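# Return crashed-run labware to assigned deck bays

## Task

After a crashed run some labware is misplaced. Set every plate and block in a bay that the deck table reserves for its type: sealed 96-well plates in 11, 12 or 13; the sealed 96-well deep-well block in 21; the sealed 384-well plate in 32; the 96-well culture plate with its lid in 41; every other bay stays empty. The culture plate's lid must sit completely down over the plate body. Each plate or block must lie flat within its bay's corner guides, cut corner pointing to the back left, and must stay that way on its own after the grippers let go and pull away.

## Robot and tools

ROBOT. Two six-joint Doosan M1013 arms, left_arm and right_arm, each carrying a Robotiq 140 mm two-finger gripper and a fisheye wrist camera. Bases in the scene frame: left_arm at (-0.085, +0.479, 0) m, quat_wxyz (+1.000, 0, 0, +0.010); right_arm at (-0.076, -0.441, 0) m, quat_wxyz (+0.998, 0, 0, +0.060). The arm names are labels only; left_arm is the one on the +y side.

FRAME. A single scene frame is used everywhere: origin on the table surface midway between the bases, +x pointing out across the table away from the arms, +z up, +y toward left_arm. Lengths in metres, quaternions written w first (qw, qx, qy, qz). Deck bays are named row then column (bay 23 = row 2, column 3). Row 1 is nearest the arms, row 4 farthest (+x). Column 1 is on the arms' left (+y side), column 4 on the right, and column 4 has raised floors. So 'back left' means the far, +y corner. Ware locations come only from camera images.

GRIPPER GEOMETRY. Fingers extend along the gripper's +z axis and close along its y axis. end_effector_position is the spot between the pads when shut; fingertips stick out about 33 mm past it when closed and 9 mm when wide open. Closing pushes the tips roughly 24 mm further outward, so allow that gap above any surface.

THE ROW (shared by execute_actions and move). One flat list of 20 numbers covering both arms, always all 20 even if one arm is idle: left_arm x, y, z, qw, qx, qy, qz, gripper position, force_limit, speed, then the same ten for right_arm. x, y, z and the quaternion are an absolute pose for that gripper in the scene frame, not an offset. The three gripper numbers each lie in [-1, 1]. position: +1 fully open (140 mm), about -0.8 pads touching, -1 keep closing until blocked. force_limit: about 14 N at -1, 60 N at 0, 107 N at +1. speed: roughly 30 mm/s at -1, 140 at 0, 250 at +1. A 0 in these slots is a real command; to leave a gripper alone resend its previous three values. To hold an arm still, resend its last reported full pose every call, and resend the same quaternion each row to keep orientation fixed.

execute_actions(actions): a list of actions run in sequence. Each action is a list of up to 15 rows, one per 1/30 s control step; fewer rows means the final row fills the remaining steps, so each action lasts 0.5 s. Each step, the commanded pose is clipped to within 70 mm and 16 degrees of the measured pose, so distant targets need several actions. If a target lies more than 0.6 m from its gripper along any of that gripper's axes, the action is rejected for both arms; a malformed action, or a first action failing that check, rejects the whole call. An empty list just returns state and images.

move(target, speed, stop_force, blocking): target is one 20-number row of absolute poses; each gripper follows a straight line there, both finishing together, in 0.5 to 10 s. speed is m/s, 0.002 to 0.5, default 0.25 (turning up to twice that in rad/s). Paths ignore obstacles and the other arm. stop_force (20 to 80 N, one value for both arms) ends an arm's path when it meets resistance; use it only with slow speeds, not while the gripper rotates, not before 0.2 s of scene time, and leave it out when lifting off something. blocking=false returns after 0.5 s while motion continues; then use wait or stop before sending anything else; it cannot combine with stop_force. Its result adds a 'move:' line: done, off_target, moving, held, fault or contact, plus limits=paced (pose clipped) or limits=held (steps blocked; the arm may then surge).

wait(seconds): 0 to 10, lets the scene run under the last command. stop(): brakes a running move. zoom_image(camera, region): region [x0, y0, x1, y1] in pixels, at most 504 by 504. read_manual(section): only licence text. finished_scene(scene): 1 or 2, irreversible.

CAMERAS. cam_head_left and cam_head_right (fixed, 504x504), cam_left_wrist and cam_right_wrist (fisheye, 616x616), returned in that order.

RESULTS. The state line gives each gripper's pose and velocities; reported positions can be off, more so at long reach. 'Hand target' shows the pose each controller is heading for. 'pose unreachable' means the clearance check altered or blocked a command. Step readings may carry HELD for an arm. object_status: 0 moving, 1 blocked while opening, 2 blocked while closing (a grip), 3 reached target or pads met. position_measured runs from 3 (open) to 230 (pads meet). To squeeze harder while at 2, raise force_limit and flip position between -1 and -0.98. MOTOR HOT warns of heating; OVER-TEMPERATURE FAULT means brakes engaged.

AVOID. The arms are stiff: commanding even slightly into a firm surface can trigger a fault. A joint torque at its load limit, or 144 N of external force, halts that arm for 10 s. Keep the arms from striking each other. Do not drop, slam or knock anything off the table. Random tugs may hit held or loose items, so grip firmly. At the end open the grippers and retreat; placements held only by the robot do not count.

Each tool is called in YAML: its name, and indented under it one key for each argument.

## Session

execute_actions:
  actions: []

Scene clock: 0.00 s.
left_arm: end_effector_position=(+0.5661, +0.4914, +0.3215) position_measured=3 object_status=3 end_effector_quat_wxyz=(+0.000, +1.000, +0.010, -0.000) end_effector_velocity=(+0.000, +0.000, -0.000) end_effector_angular_velocity=(-0.000, -0.001, +0.001) | right_arm: end_effector_position=(+0.5704, -0.3640, +0.3219) position_measured=3 object_status=3 end_effector_quat_wxyz=(+0.000, +0.998, +0.060, +0.000) end_effector_velocity=(-0.000, +0.000, +0.000) end_effector_angular_velocity=(-0.000, +0.001, -0.000)
Joint positions: left_arm=[-0.054  0.165  1.604 -0.001  1.373  1.517] | right_arm=[-0.055  0.165  1.604 -0.001  1.373  1.516]
Joint velocities: left_arm=[ 0.001 -0.     0.    -0.    -0.001 -0.   ] | right_arm=[ 0.    -0.    -0.    -0.     0.001  0.001]
Hand target (left_arm): +0.566, +0.491, +0.322; +0.000, +1.000, +0.010, -0.000
Hand target (right_arm): +0.570, -0.364, +0.322; +0.000, +0.998, +0.060, +0.000

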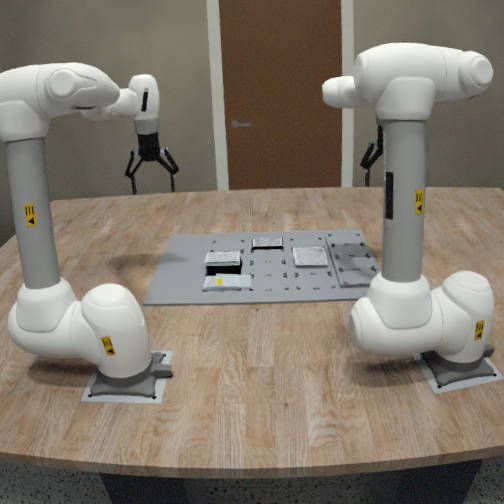

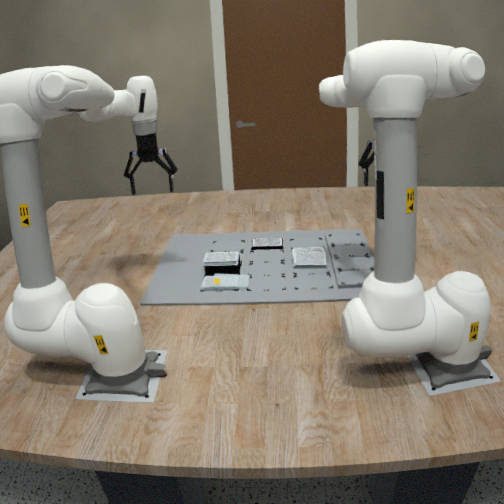

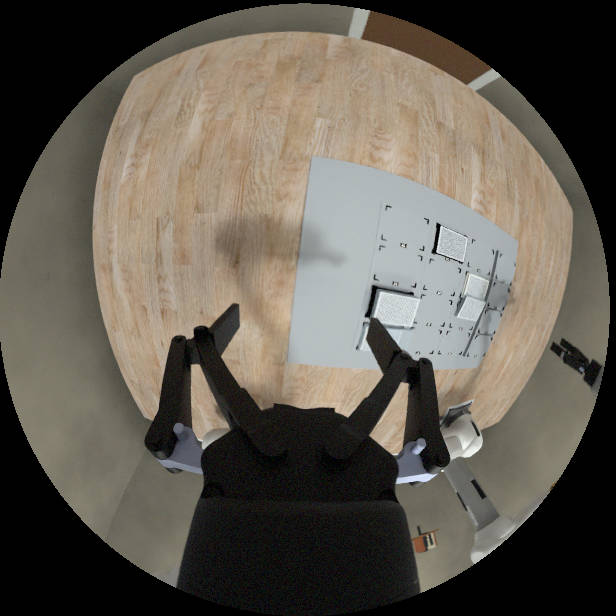

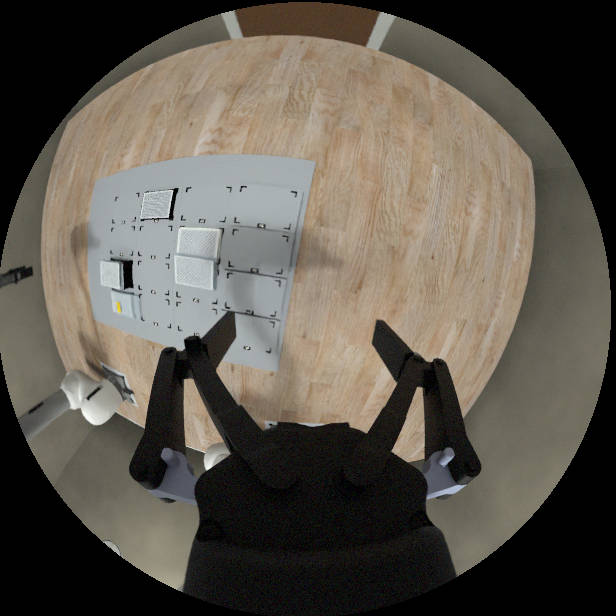

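move:
  target: [0.40,0.10,0.2,0,1,-0.009,0,1,-0.5,0,0.5704,-0.364,0.3219,0,0.998,0.06,0,1,0,0]
  speed: 0.2

zoom_image:
  camera: "cam_left_wrist"
  region: [150,90,480,360]

zoom_image:
  camera: "cam_head_left"
  region: [190,225,350,300]

Scene clock: 2.83 s.
left_arm: end_effector_position=(+0.3992, +0.0998, +0.2000) position_measured=3 object_status=3 end_effector_quat_wxyz=(-0.000, +1.000, -0.009, -0.000) end_effector_velocity=(-0.000, +0.000, -0.001) end_effector_angular_velocity=(+0.002, +0.000, -0.002) | right_arm: end_effector_position=(+0.5704, -0.3640, +0.3219) position_measured=3 object_status=3 end_effector_quat_wxyz=(-0.000, +0.998, +0.060, +0.000) end_effector_velocity=(-0.000, +0.001, +0.000) end_effector_angular_velocity=(-0.000, +0.000, +0.002)
Joint positions: left_arm=[-0.742  0.17   1.827  0.     1.145  0.868] | right_arm=[-0.055  0.165  1.603  0.     1.373  1.515]
Joint velocities: left_arm=[-0.     0.001  0.001  0.001  0.     0.001] | right_arm=[ 0.001 -0.     0.    -0.     0.001 -0.001]
Hand target (left_arm): +0.399, +0.100, +0.200; -0.000, +1.000, -0.009, -0.000
Hand target (right_arm): +0.570, -0.364, +0.322; -0.000, +0.998, +0.060, +0.000
Off the commanded pose (left_arm): 0.001 m, 0 deg.
Off the commanded pose (right_arm): 0.000 m, 0 deg.
move: done
camera_calibration (this result's frames):
cam_left_wrist: T_world_to_cam=[[0.0747786, -0.997166, -0.00825044, 0.074464], [-0.921173, -0.0722436, 0.382388, 0.315094], [-0.3819, -0.0209943, -0.923965, 0.538887], [0, 0, 0, 1]] pos_world=[0.490489, 0.10833, 0.378039]
cam_right_wrist: T_world_to_cam=[[0.193812, -0.980549, 0.0309982, -0.479406], [-0.925615, -0.172301, 0.33697, 0.376828], [-0.325074, -0.0940011, -0.941005, 0.631801], [0, 0, 0, 1]] pos_world=[0.647095, -0.345763, 0.482409]

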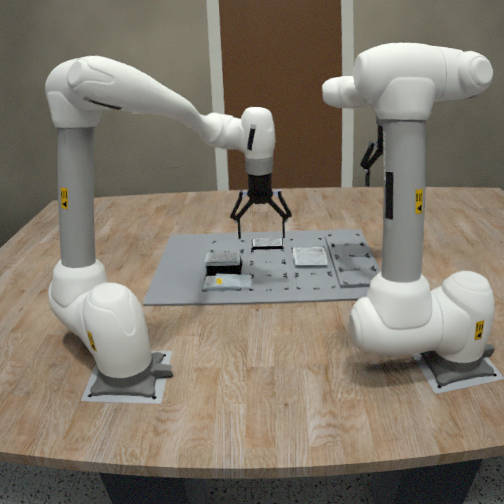

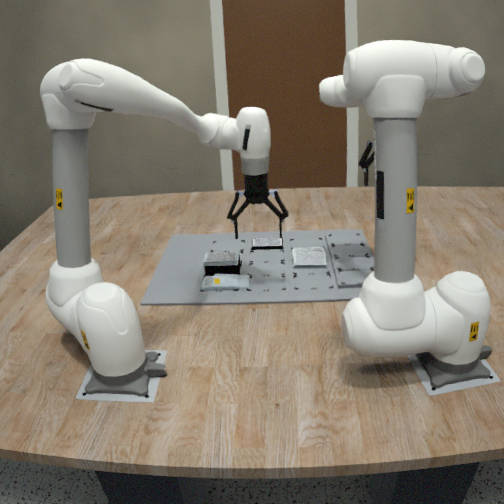

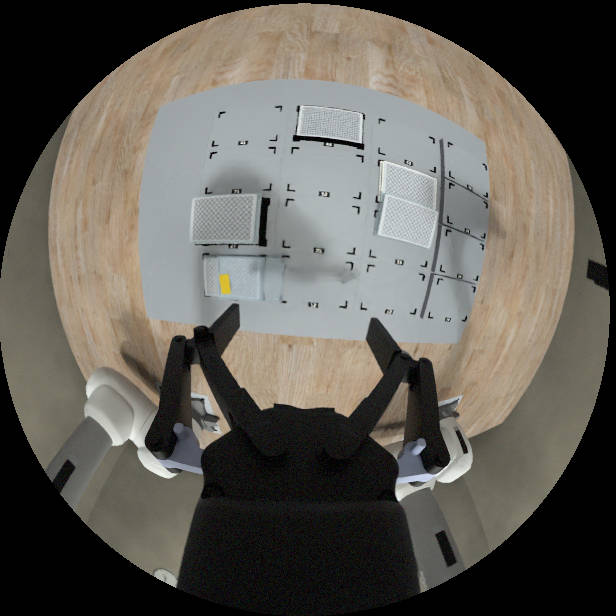

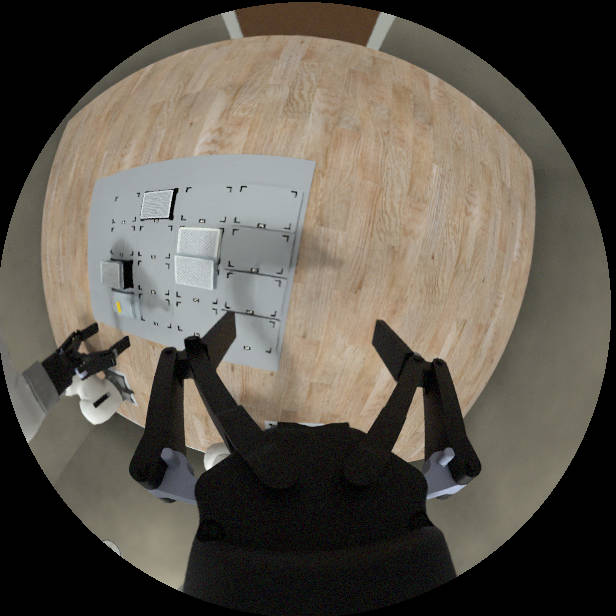

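Region (150, 90, 480, 360) of cam_left_wrist's 616x616 image, scaled by 1.527, with more detail than that image has; it fills the top 412 rows of this view, and the rest is white.

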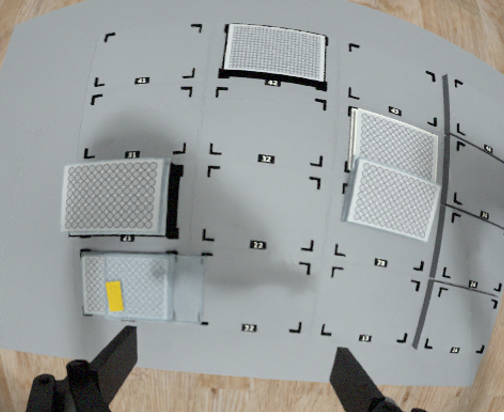

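Region (190, 225, 350, 300) of cam_head_left's 504x504 image, scaled by 3.150, with more detail than that image has; it fills the top 236 rows of this view, and the rest is white.

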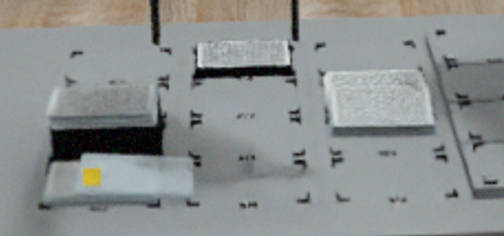

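move:
  target: [0.40,0.21,0.07,0,1,-0.009,0,1,-0.5,0,0.5704,-0.364,0.3219,0,0.998,0.06,0,1,0,0]
  speed: 0.12

zoom_image:
  camera: "cam_left_wrist"
  region: [180,200,430,400]

Scene clock: 5.80 s.
left_arm: end_effector_position=(+0.4002, +0.2102, +0.0700) position_measured=3 object_status=3 end_effector_quat_wxyz=(-0.000, +1.000, -0.009, +0.000) end_effector_velocity=(+0.001, -0.000, +0.000) end_effector_angular_velocity=(-0.001, -0.002, +0.001) | right_arm: end_effector_position=(+0.5704, -0.3640, +0.3219) position_measured=3 object_status=3 end_effector_quat_wxyz=(-0.000, +0.998, +0.060, -0.000) end_effector_velocity=(-0.000, +0.000, -0.000) end_effector_angular_velocity=(+0.000, +0.001, -0.000)
Joint positions: left_arm=[-0.589  0.2    2.064  0.     0.877  1.02 ] | right_arm=[-0.055  0.165  1.603  0.     1.373  1.515]
Joint velocities: left_arm=[ 0.    -0.    -0.     0.    -0.001 -0.001] | right_arm=[ 0.     0.    -0.     0.     0.     0.001]
Hand target (left_arm): +0.400, +0.210, +0.070; -0.000, +1.000, -0.009, +0.000
Hand target (right_arm): +0.570, -0.364, +0.322; -0.000, +0.998, +0.060, -0.000
Off the commanded pose (left_arm): 0.000 m, 0 deg.
Off the commanded pose (right_arm): 0.000 m, 0 deg.
move: done
camera_calibration (this result's frames):
cam_left_wrist: T_world_to_cam=[[0.0747491, -0.997171, -0.0078704, 0.183351], [-0.921445, -0.0720857, 0.381763, 0.373877], [-0.38125, -0.0212842, -0.924227, 0.421349], [0, 0, 0, 1]] pos_world=[0.491441, 0.218752, 0.248132]
cam_right_wrist: T_world_to_cam=[[0.193812, -0.980549, 0.0309982, -0.479406], [-0.925615, -0.172301, 0.336971, 0.376828], [-0.325075, -0.0940012, -0.941005, 0.631802], [0, 0, 0, 1]] pos_world=[0.647095, -0.345763, 0.48241]

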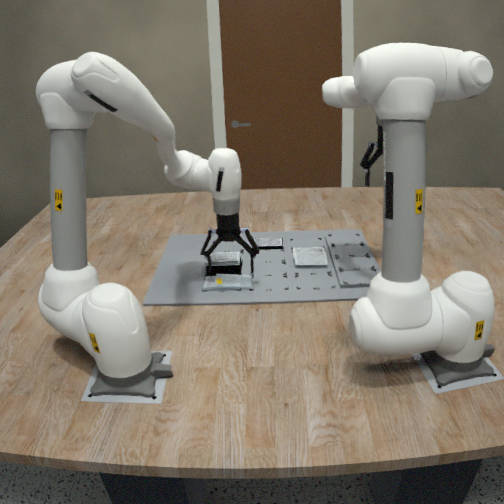

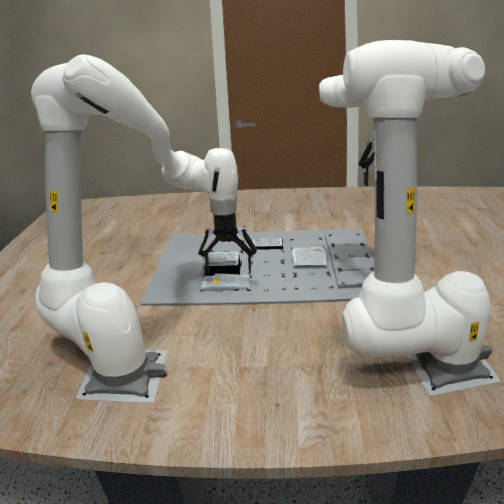

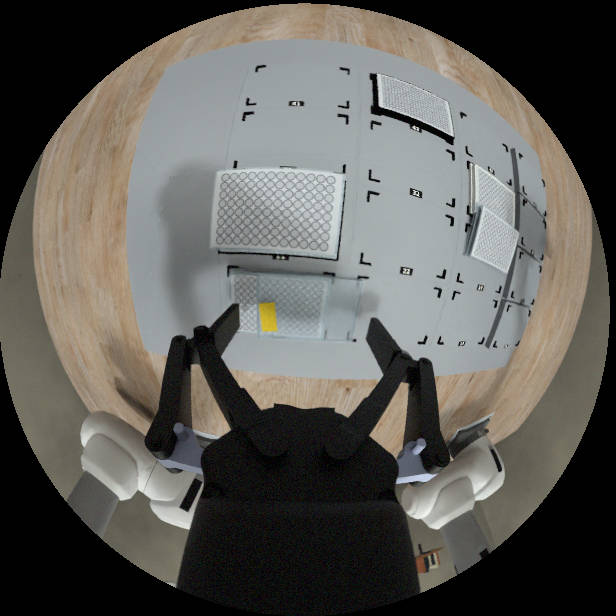

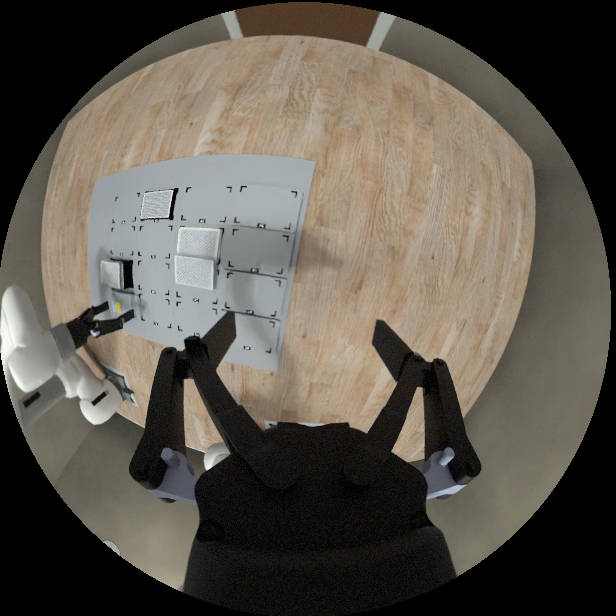

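Region (180, 200, 430, 400) of cam_left_wrist's 616x616 image, scaled by 2.016, with more detail than that image has; it fills the top 403 rows of this view, and the rest is white.

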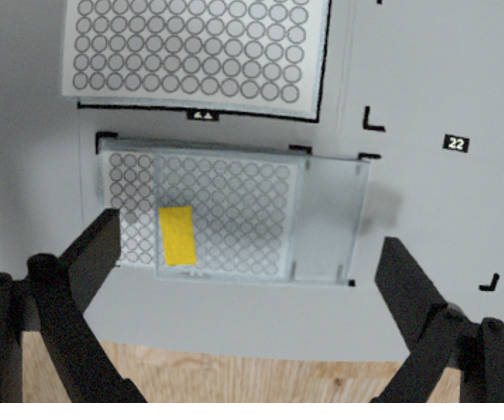

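move:
  target: [0.40,0.211,0.047,0,1,-0.009,0,1,-0.5,0,0.5704,-0.364,0.3219,0,0.998,0.06,0,1,0,0]
  speed: 0.04

zoom_image:
  camera: "cam_left_wrist"
  region: [180,200,430,400]

Scene clock: 6.93 s.
left_arm: end_effector_position=(+0.4000, +0.2110, +0.0470) position_measured=3 object_status=3 end_effector_quat_wxyz=(-0.000, +1.000, -0.009, -0.000) end_effector_velocity=(-0.001, +0.000, -0.001) end_effector_angular_velocity=(+0.001, +0.002, -0.001) | right_arm: end_effector_position=(+0.5704, -0.3640, +0.3219) position_measured=3 object_status=3 end_effector_quat_wxyz=(-0.000, +0.998, +0.060, +0.000) end_effector_velocity=(+0.000, +0.000, -0.000) end_effector_angular_velocity=(-0.000, -0.001, -0.001)
Joint positions: left_arm=[-0.588  0.228  2.083  0.     0.831  1.021] | right_arm=[-0.055  0.165  1.603  0.     1.373  1.515]
Joint velocities: left_arm=[-0.001  0.     0.001  0.     0.001  0.   ] | right_arm=[ 0.     0.     0.    -0.    -0.001  0.001]
Hand target (left_arm): +0.400, +0.211, +0.047; -0.000, +1.000, -0.009, +0.000
Hand target (right_arm): +0.570, -0.364, +0.322; -0.000, +0.998, +0.060, -0.000
Off the commanded pose (left_arm): 0.000 m, 0 deg.
Off the commanded pose (right_arm): 0.000 m, 0 deg.
move: done
camera_calibration (this result's frames):
cam_left_wrist: T_world_to_cam=[[0.0747058, -0.997175, -0.00782225, 0.184058], [-0.921335, -0.072021, 0.382041, 0.382445], [-0.381526, -0.0213338, -0.924112, 0.400055], [0, 0, 0, 1]] pos_world=[0.491241, 0.219617, 0.225026]
cam_right_wrist: T_world_to_cam=[[0.193812, -0.980549, 0.0309981, -0.479406], [-0.925615, -0.172301, 0.33697, 0.376828], [-0.325075, -0.0940011, -0.941005, 0.631802], [0, 0, 0, 1]] pos_world=[0.647095, -0.345763, 0.48241]

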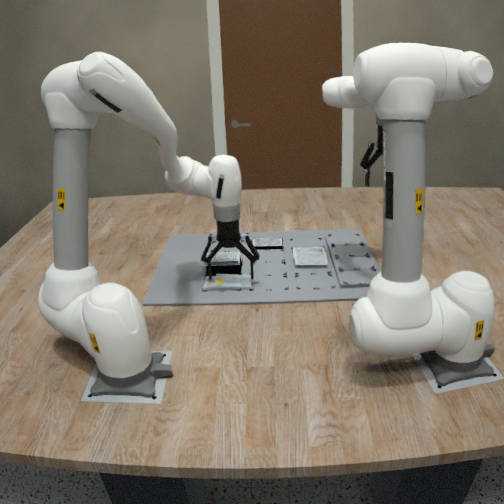

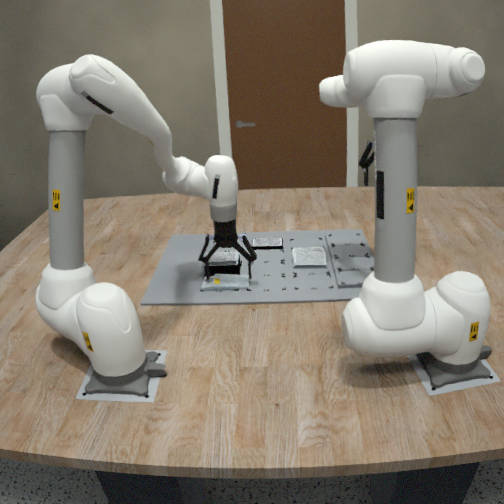

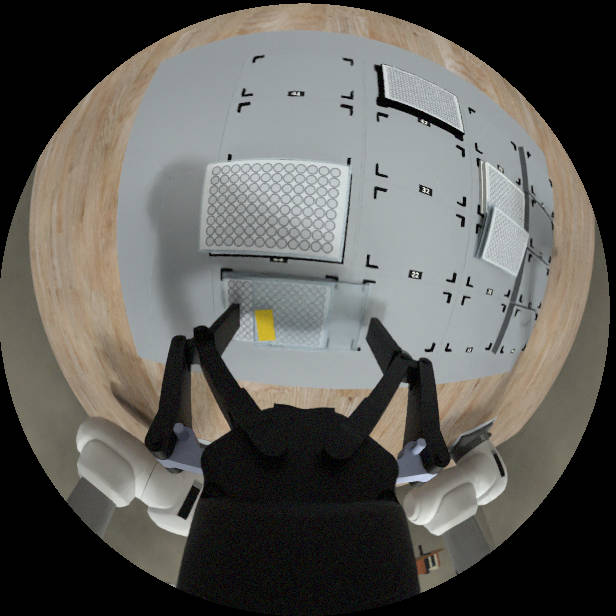

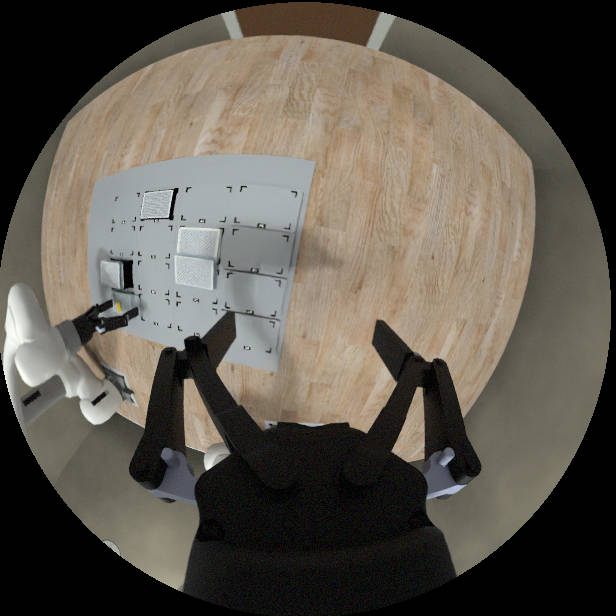

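Region (180, 200, 430, 400) of cam_left_wrist's 616x616 image, scaled by 2.016, with more detail than that image has; it fills the top 403 rows of this view, and the rest is white.

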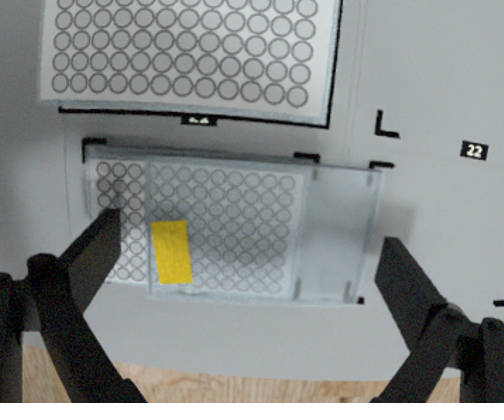

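move:
  target: [0.40,0.115,0.075,0,0.7151,0.699,0,-1,-0.5,0,0.5704,-0.364,0.3219,0,0.998,0.06,0,1,0,0]
  speed: 0.2

move:
  target: [0.40,0.115,0.048,0,0.7151,0.699,0,-1,-0.5,0,0.5704,-0.364,0.3219,0,0.998,0.06,0,1,0,0]
  speed: 0.04

move:
  target: [0.40,0.155,0.048,0,0.7151,0.699,0,-1,-0.5,0,0.5704,-0.364,0.3219,0,0.998,0.06,0,1,0,0]
  speed: 0.012
  stop_force: 20

zoom_image:
  camera: "cam_left_wrist"
  region: [200,140,420,360]

Scene clock: 12.03 s.
left_arm: end_effector_position=(+0.3998, +0.1149, +0.0749) position_measured=232 object_status=3 end_effector_quat_wxyz=(-0.000, +0.715, +0.699, -0.000) end_effector_velocity=(+0.001, -0.001, +0.000) end_effector_angular_velocity=(-0.002, -0.002, +0.001) | right_arm: end_effector_position=(+0.5704, -0.3640, +0.3219) position_measured=3 object_status=3 end_effector_quat_wxyz=(-0.000, +0.998, +0.060, +0.000) end_effector_velocity=(-0.000, -0.000, -0.000) end_effector_angular_velocity=(-0.000, +0.001, +0.001)
Joint positions: left_arm=[-0.722  0.267  1.964 -0.     0.91  -0.679] | right_arm=[-0.055  0.165  1.603  0.     1.373  1.515]
Joint velocities: left_arm=[ 0.    -0.    -0.    -0.    -0.002 -0.001] | right_arm=[ 0.     0.     0.    -0.     0.    -0.001]
Hand target (left_arm): +0.400, +0.115, +0.075; -0.000, +0.715, +0.699, -0.000
Hand target (right_arm): +0.570, -0.364, +0.322; -0.000, +0.998, +0.060, -0.000
Off the commanded pose (left_arm): 0.000 m, 0 deg.
Off the commanded pose (right_arm): 0.000 m, 0 deg.
move: done
camera_calibration (this result's frames):
cam_left_wrist: T_world_to_cam=[[0.997528, 0.0698241, -0.00787487, -0.403123], [0.0675321, -0.921704, 0.381969, 0.0669882], [0.0194124, -0.381557, -0.924142, 0.304901], [0, 0, 0, 1]] pos_world=[0.391684, 0.206228, 0.253009]
cam_right_wrist: T_world_to_cam=[[0.193812, -0.980549, 0.030998, -0.479406], [-0.925615, -0.172301, 0.33697, 0.376828], [-0.325075, -0.094001, -0.941005, 0.631802], [0, 0, 0, 1]] pos_world=[0.647095, -0.345763, 0.48241]

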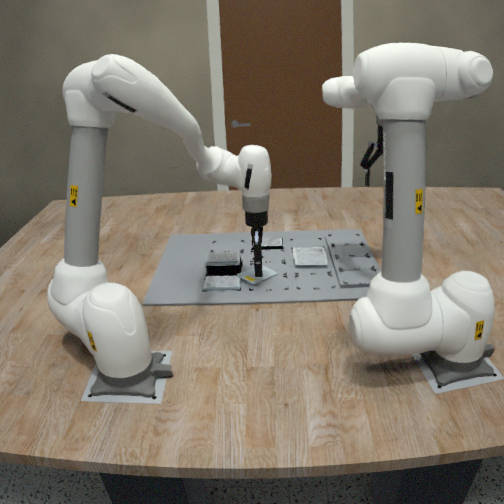

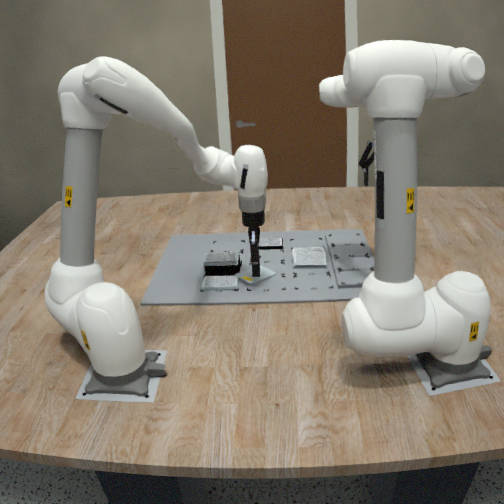

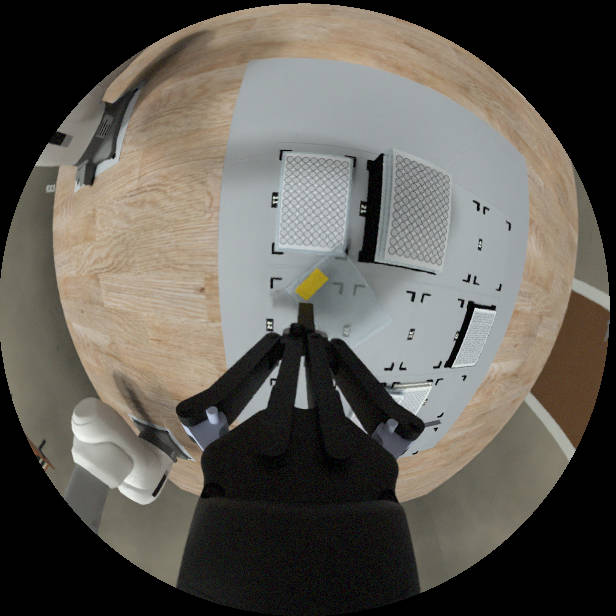

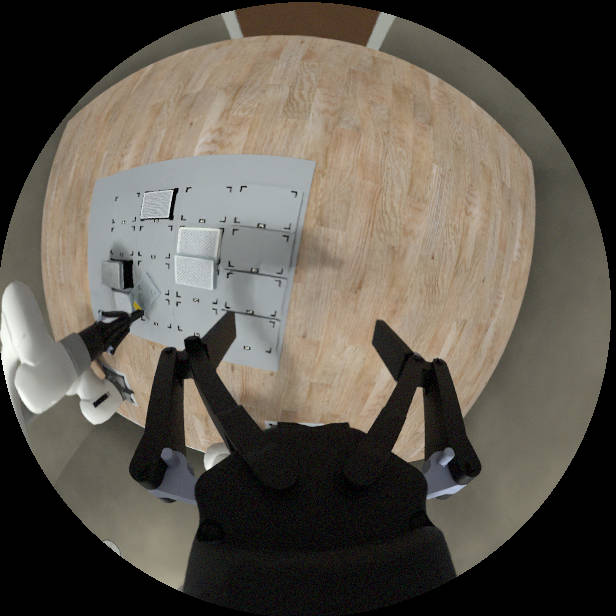

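Scene clock: 22.80 s.
left_arm: end_effector_position=(+0.4011, +0.1141, +0.0526) position_measured=232 object_status=3 end_effector_quat_wxyz=(+0.001, +0.715, +0.699, +0.000) end_effector_velocity=(+0.000, -0.000, +0.000) end_effector_angular_velocity=(+0.000, +0.000, -0.001) | right_arm: end_effector_position=(+0.5704, -0.3640, +0.3219) position_measured=3 object_status=3 end_effector_quat_wxyz=(-0.000, +0.998, +0.060, +0.000) end_effector_velocity=(+0.000, +0.000, +0.000) end_effector_angular_velocity=(+0.000, -0.001, -0.001)
Joint positions: left_arm=[-0.722  0.292  1.981  0.     0.866 -0.679] | right_arm=[-0.055  0.165  1.603  0.     1.373  1.515]
Joint velocities: left_arm=[-0.     0.    -0.001  0.     0.001  0.   ] | right_arm=[ 0.    -0.    -0.     0.    -0.001  0.001]
Hand target (left_arm): +0.401, +0.114, +0.053; +0.001, +0.715, +0.699, +0.000
Hand target (right_arm): +0.570, -0.364, +0.322; -0.000, +0.998, +0.060, -0.000
Off the commanded pose (left_arm): 0.005 m, 0 deg.
Off the commanded pose (right_arm): 0.000 m, 0 deg.
FORCE FAULT: contact force on the left arm reached its limit, and that arm stopped for 10 seconds. The contact can be on any part of that arm, not only on its tool. That time counts as 19 of the actions that you can send in this scene. That arm's remaining commands of this call were not run. That arm holds still and accepts commands again. Move the arm away from the contact; if what it grips holds it there, let go first. Pushing or pulling that hard again can fault the arm again.
move: fault (left_arm)
camera_calibration (this result's frames):
cam_left_wrist: T_world_to_cam=[[0.997535, 0.0699404, -0.00576623, -0.404608], [0.0667951, -0.921041, 0.383695, 0.0748374], [0.0215248, -0.383134, -0.923442, 0.283189], [0, 0, 0, 1]] pos_world=[0.392516, 0.205726, 0.230461]
cam_right_wrist: T_world_to_cam=[[0.193812, -0.980549, 0.0309982, -0.479406], [-0.925615, -0.172301, 0.33697, 0.376828], [-0.325075, -0.0940012, -0.941005, 0.631802], [0, 0, 0, 1]] pos_world=[0.647095, -0.345763, 0.48241]

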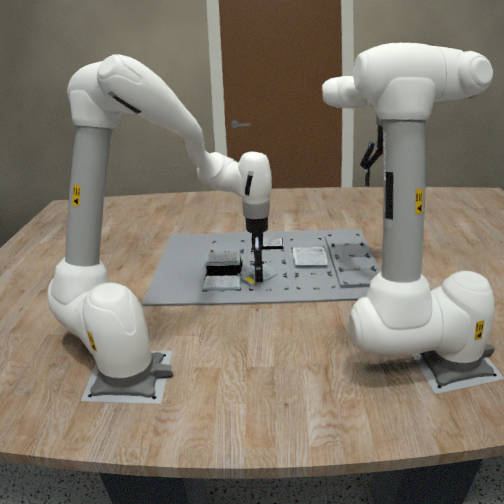

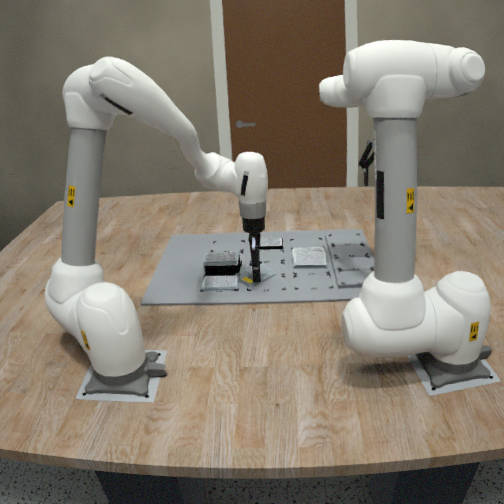

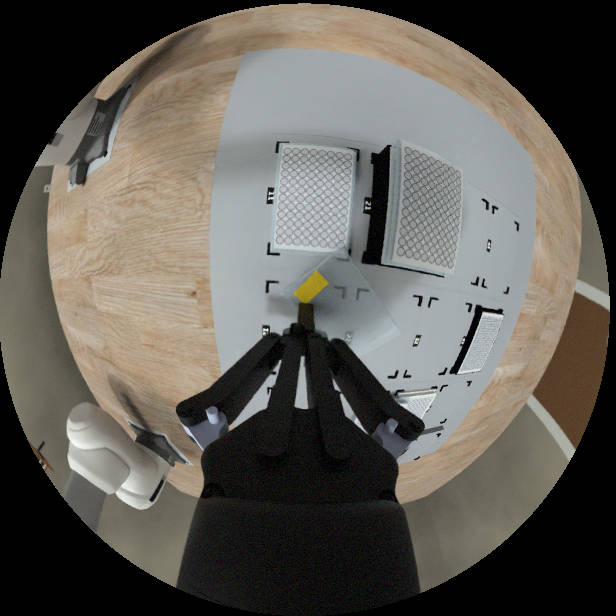

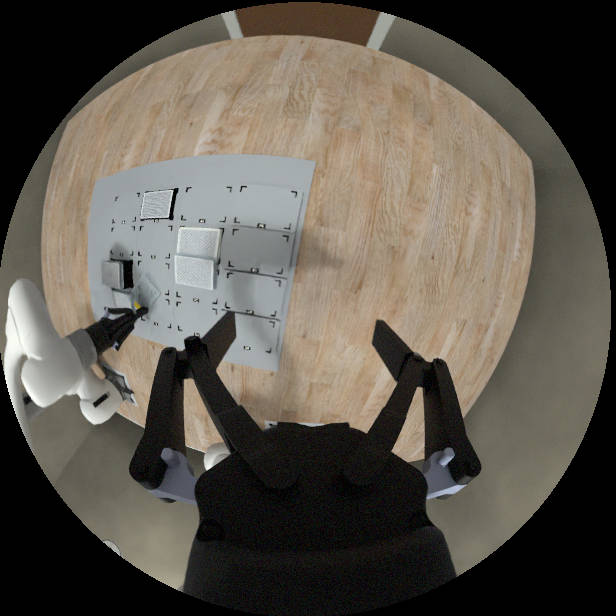

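not run: a fault stop came before this call.

Region (200, 140, 420, 360) of cam_left_wrist's 616x616 image, scaled by 2.291, with more detail than that image has.

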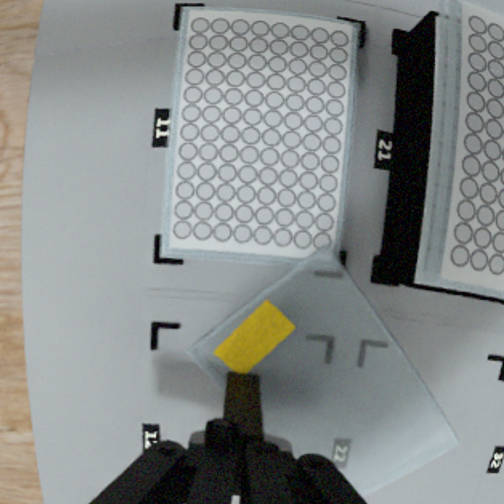

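move:
  target: [0.40,0.06,0.16,0,0.7151,0.699,0,1,-0.5,-0.5,0.5704,-0.364,0.3219,0,0.998,0.06,0,1,0,0]
  speed: 0.08

zoom_image:
  camera: "cam_left_wrist"
  region: [220,160,420,360]

Scene clock: 24.87 s.
left_arm: end_effector_position=(+0.3999, +0.0599, +0.1601) position_measured=3 object_status=3 end_effector_quat_wxyz=(+0.000, +0.715, +0.699, -0.000) end_effector_velocity=(+0.000, -0.000, +0.000) end_effector_angular_velocity=(-0.000, -0.001, -0.002) | right_arm: end_effector_position=(+0.5704, -0.3640, +0.3219) position_measured=3 object_status=3 end_effector_quat_wxyz=(-0.000, +0.998, +0.060, +0.000) end_effector_velocity=(+0.000, +0.000, -0.000) end_effector_angular_velocity=(+0.000, -0.001, -0.000)
Joint positions: left_arm=[-0.788  0.238  1.822 -0.     1.082 -0.744] | right_arm=[-0.055  0.165  1.603  0.     1.373  1.515]
Joint velocities: left_arm=[-0.    -0.    -0.     0.001 -0.001  0.001] | right_arm=[ 0.     0.     0.     0.    -0.001  0.   ]
Hand target (left_arm): +0.400, +0.060, +0.160; -0.000, +0.715, +0.699, -0.000
Hand target (right_arm): +0.570, -0.364, +0.322; -0.000, +0.998, +0.060, -0.000
Off the commanded pose (left_arm): 0.000 m, 0 deg.
Off the commanded pose (right_arm): 0.000 m, 0 deg.
move: done
camera_calibration (this result's frames):
cam_left_wrist: T_world_to_cam=[[0.997534, 0.069743, -0.00784885, -0.398709], [0.0674443, -0.921653, 0.382109, -0.016251], [0.0194155, -0.381696, -0.924084, 0.362557], [0, 0, 0, 1]] pos_world=[0.391783, 0.151216, 0.338114]
cam_right_wrist: T_world_to_cam=[[0.193812, -0.980549, 0.0309981, -0.479406], [-0.925615, -0.172301, 0.33697, 0.376828], [-0.325075, -0.0940012, -0.941005, 0.631802], [0, 0, 0, 1]] pos_world=[0.647095, -0.345763, 0.48241]

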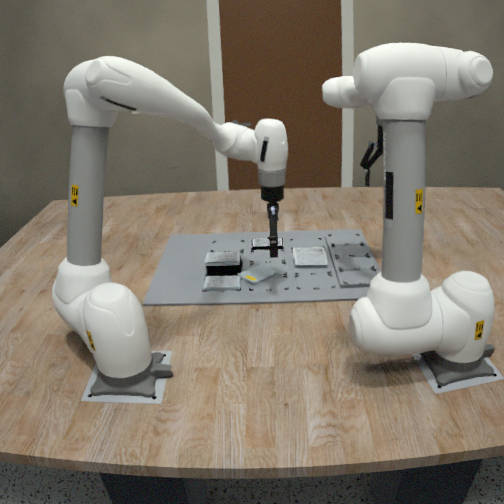

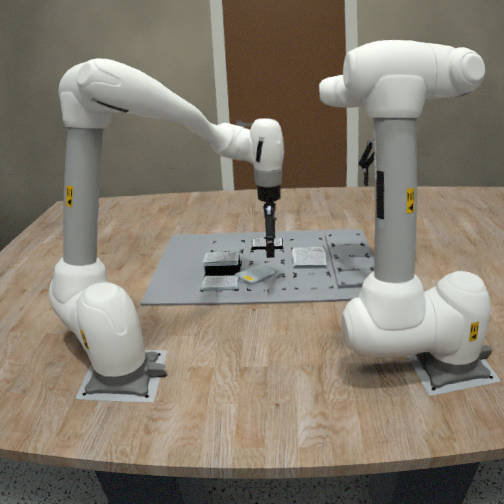

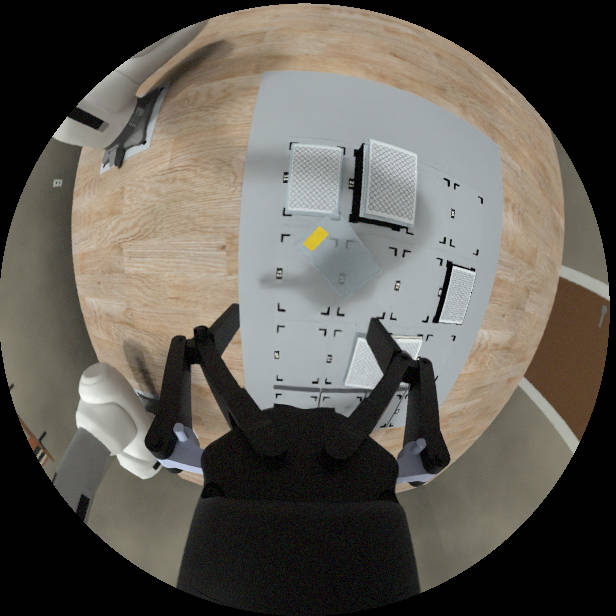

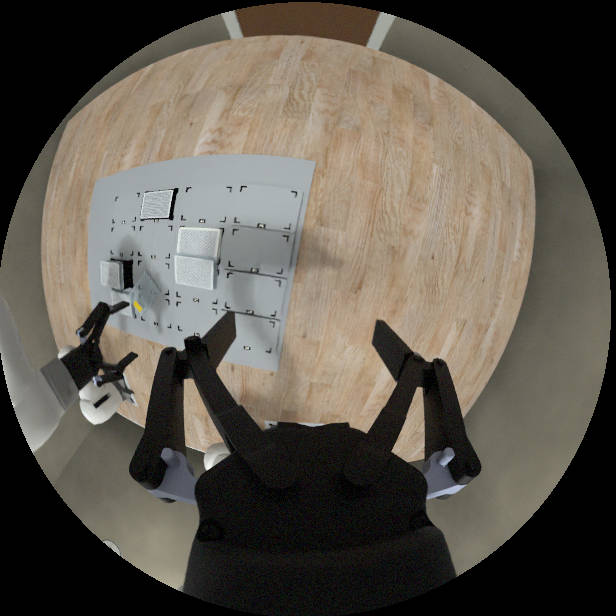

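Region (220, 160, 420, 360) of cam_left_wrist's 616x616 image, scaled by 2.520, with more detail than that image has.

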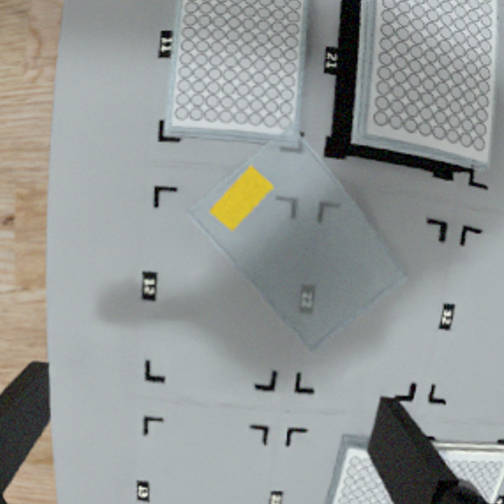

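move:
  target: [0.465,0.107,0.07,0,0.3931,0.9195,0,0.5,-0.5,-0.5,0.5704,-0.364,0.3219,0,0.998,0.06,0,1,0,0]
  speed: 0.1

zoom_image:
  camera: "cam_left_wrist"
  region: [200,180,420,400]

Scene clock: 32.50 s.
left_arm: end_effector_position=(+0.4651, +0.1071, +0.0699) position_measured=66 object_status=3 end_effector_quat_wxyz=(+0.000, +0.393, +0.920, +0.000) end_effector_velocity=(-0.000, +0.000, -0.000) end_effector_angular_velocity=(+0.001, +0.001, +0.001) | right_arm: end_effector_position=(+0.5704, -0.3640, +0.3219) position_measured=3 object_status=3 end_effector_quat_wxyz=(-0.000, +0.998, +0.060, +0.000) end_effector_velocity=(+0.000, -0.000, -0.000) end_effector_angular_velocity=(-0.000, -0.000, -0.000)
Joint positions: left_arm=[-0.668  0.351  1.856  0.     0.934 -1.41 ] | right_arm=[-0.055  0.165  1.603  0.     1.373  1.515]
Joint velocities: left_arm=[ 0.     0.    -0.    -0.     0.001 -0.   ] | right_arm=[-0.     0.    -0.    -0.    -0.001  0.   ]
Hand target (left_arm): +0.465, +0.107, +0.070; +0.000, +0.393, +0.920, +0.000
Hand target (right_arm): +0.570, -0.364, +0.322; -0.000, +0.998, +0.060, -0.000
Off the commanded pose (left_arm): 0.000 m, 0 deg.
Off the commanded pose (right_arm): 0.000 m, 0 deg.
move: done
camera_calibration (this result's frames):
cam_left_wrist: T_world_to_cam=[[0.655715, 0.754969, -0.00775297, -0.382097], [0.699654, -0.603749, 0.382062, -0.270787], [0.283764, -0.255948, -0.924104, 0.159577], [0, 0, 0, 1]] pos_world=[0.394722, 0.165827, 0.247961]
cam_right_wrist: T_world_to_cam=[[0.193812, -0.980549, 0.0309982, -0.479406], [-0.925615, -0.172301, 0.33697, 0.376828], [-0.325075, -0.0940012, -0.941005, 0.631802], [0, 0, 0, 1]] pos_world=[0.647095, -0.345763, 0.48241]

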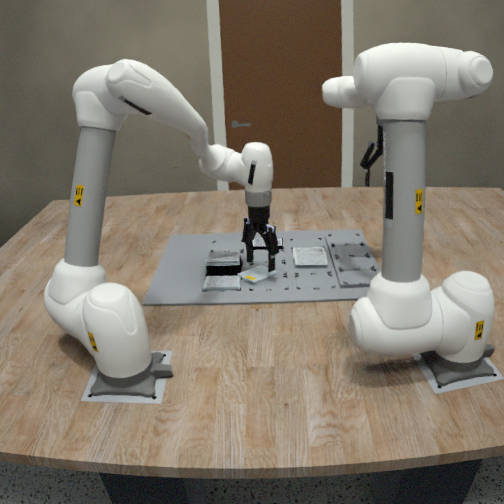

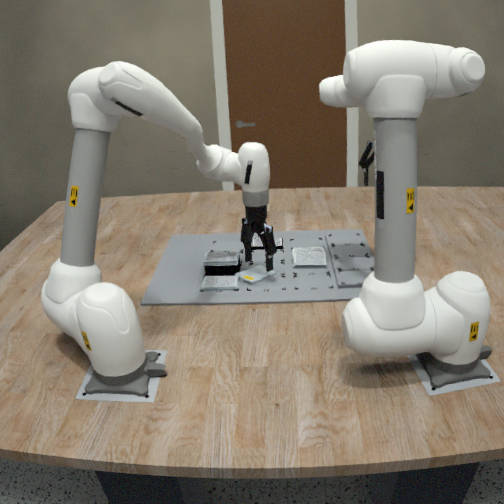

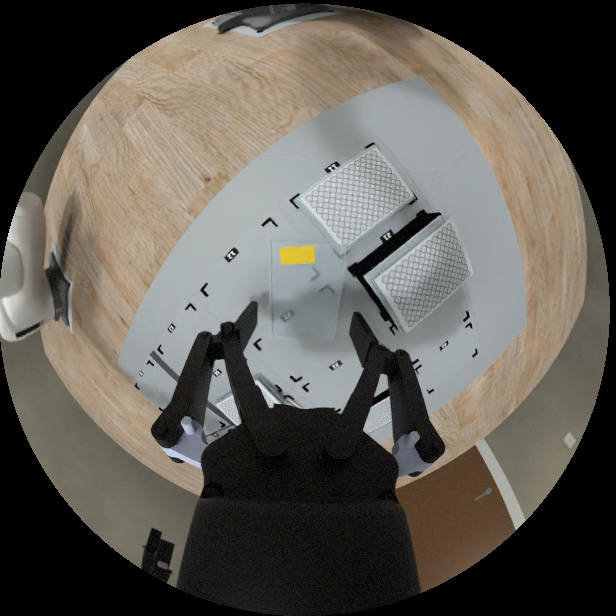

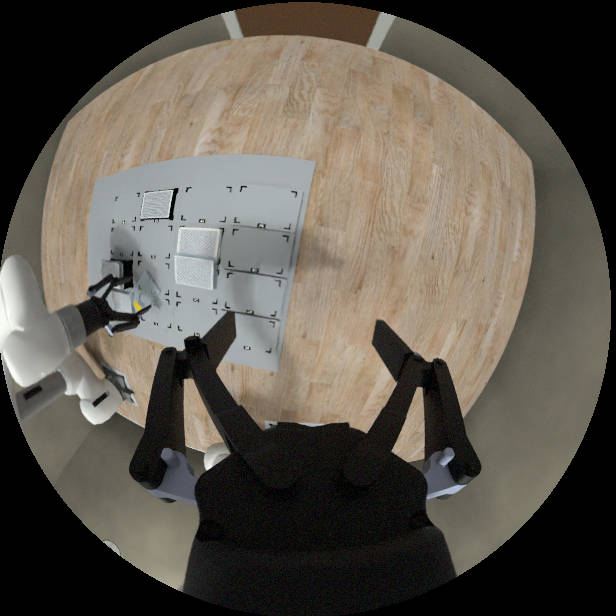

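Region (200, 180, 420, 400) of cam_left_wrist's 616x616 image, scaled by 2.291, with more detail than that image has.

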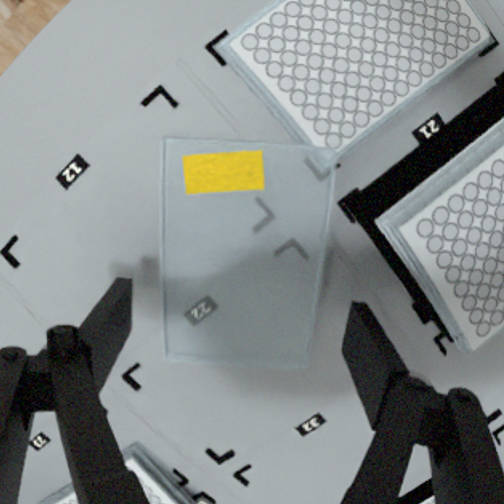

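move:
  target: [0.465,0.107,0.037,0,0.3931,0.9195,0,0.5,-0.5,-0.5,0.5704,-0.364,0.3219,0,0.998,0.06,0,1,0,0]
  speed: 0.012
  stop_force: 20

Scene clock: 35.63 s.
left_arm: end_effector_position=(+0.4650, +0.1070, +0.0370) position_measured=66 object_status=3 end_effector_quat_wxyz=(-0.000, +0.393, +0.920, +0.000) end_effector_velocity=(-0.000, -0.000, -0.000) end_effector_angular_velocity=(-0.001, -0.000, +0.001) | right_arm: end_effector_position=(+0.5704, -0.3640, +0.3219) position_measured=3 object_status=3 end_effector_quat_wxyz=(-0.000, +0.998, +0.060, +0.000) end_effector_velocity=(-0.000, -0.000, +0.000) end_effector_angular_velocity=(-0.000, -0.000, +0.001)
Joint positions: left_arm=[-0.668  0.385  1.88   0.     0.877 -1.41 ] | right_arm=[-0.055  0.165  1.603  0.     1.373  1.515]
Joint velocities: left_arm=[-0.    -0.     0.001 -0.001 -0.001 -0.001] | right_arm=[ 0.    -0.    -0.    -0.     0.    -0.001]
Hand target (left_arm): +0.465, +0.107, +0.037; +0.000, +0.393, +0.920, +0.000
Hand target (right_arm): +0.570, -0.364, +0.322; -0.000, +0.998, +0.060, -0.000
Off the commanded pose (left_arm): 0.000 m, 0 deg.
Off the commanded pose (right_arm): 0.000 m, 0 deg.
move: done
camera_calibration (this result's frames):
cam_left_wrist: T_world_to_cam=[[0.655781, 0.754911, -0.00775137, -0.38229], [0.699624, -0.603832, 0.381987, -0.258122], [0.283686, -0.255923, -0.924135, 0.129196], [0, 0, 0, 1]] pos_world=[0.394636, 0.165797, 0.215031]
cam_right_wrist: T_world_to_cam=[[0.193812, -0.980549, 0.0309982, -0.479406], [-0.925615, -0.172301, 0.33697, 0.376828], [-0.325075, -0.0940012, -0.941005, 0.631802], [0, 0, 0, 1]] pos_world=[0.647095, -0.345763, 0.48241]

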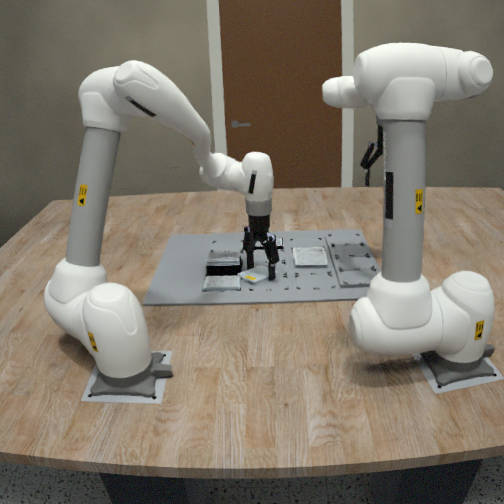

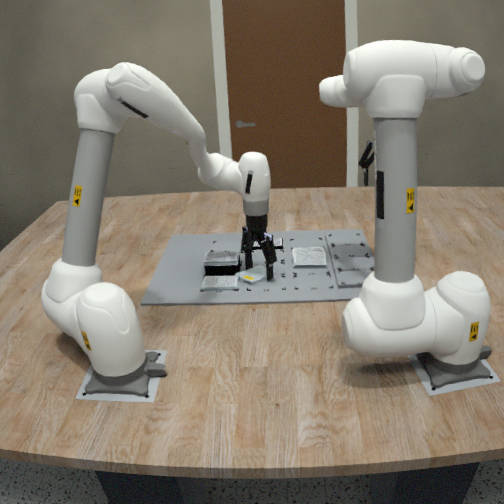

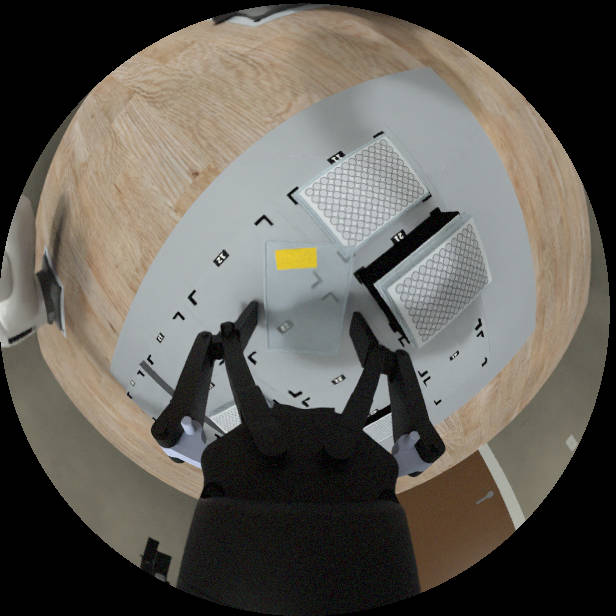

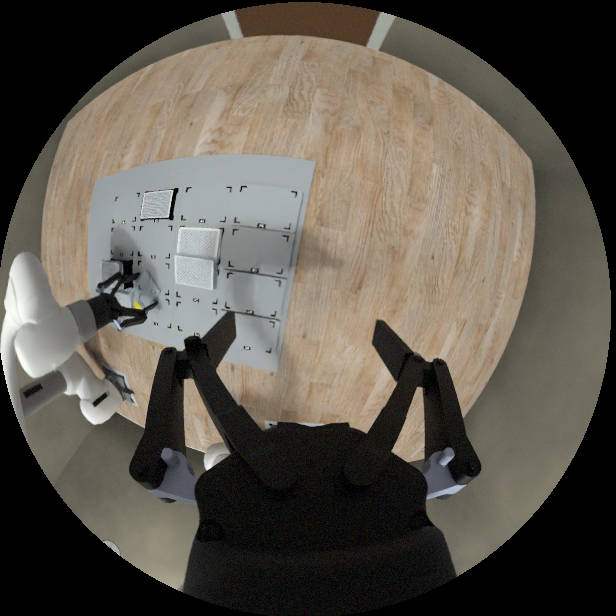

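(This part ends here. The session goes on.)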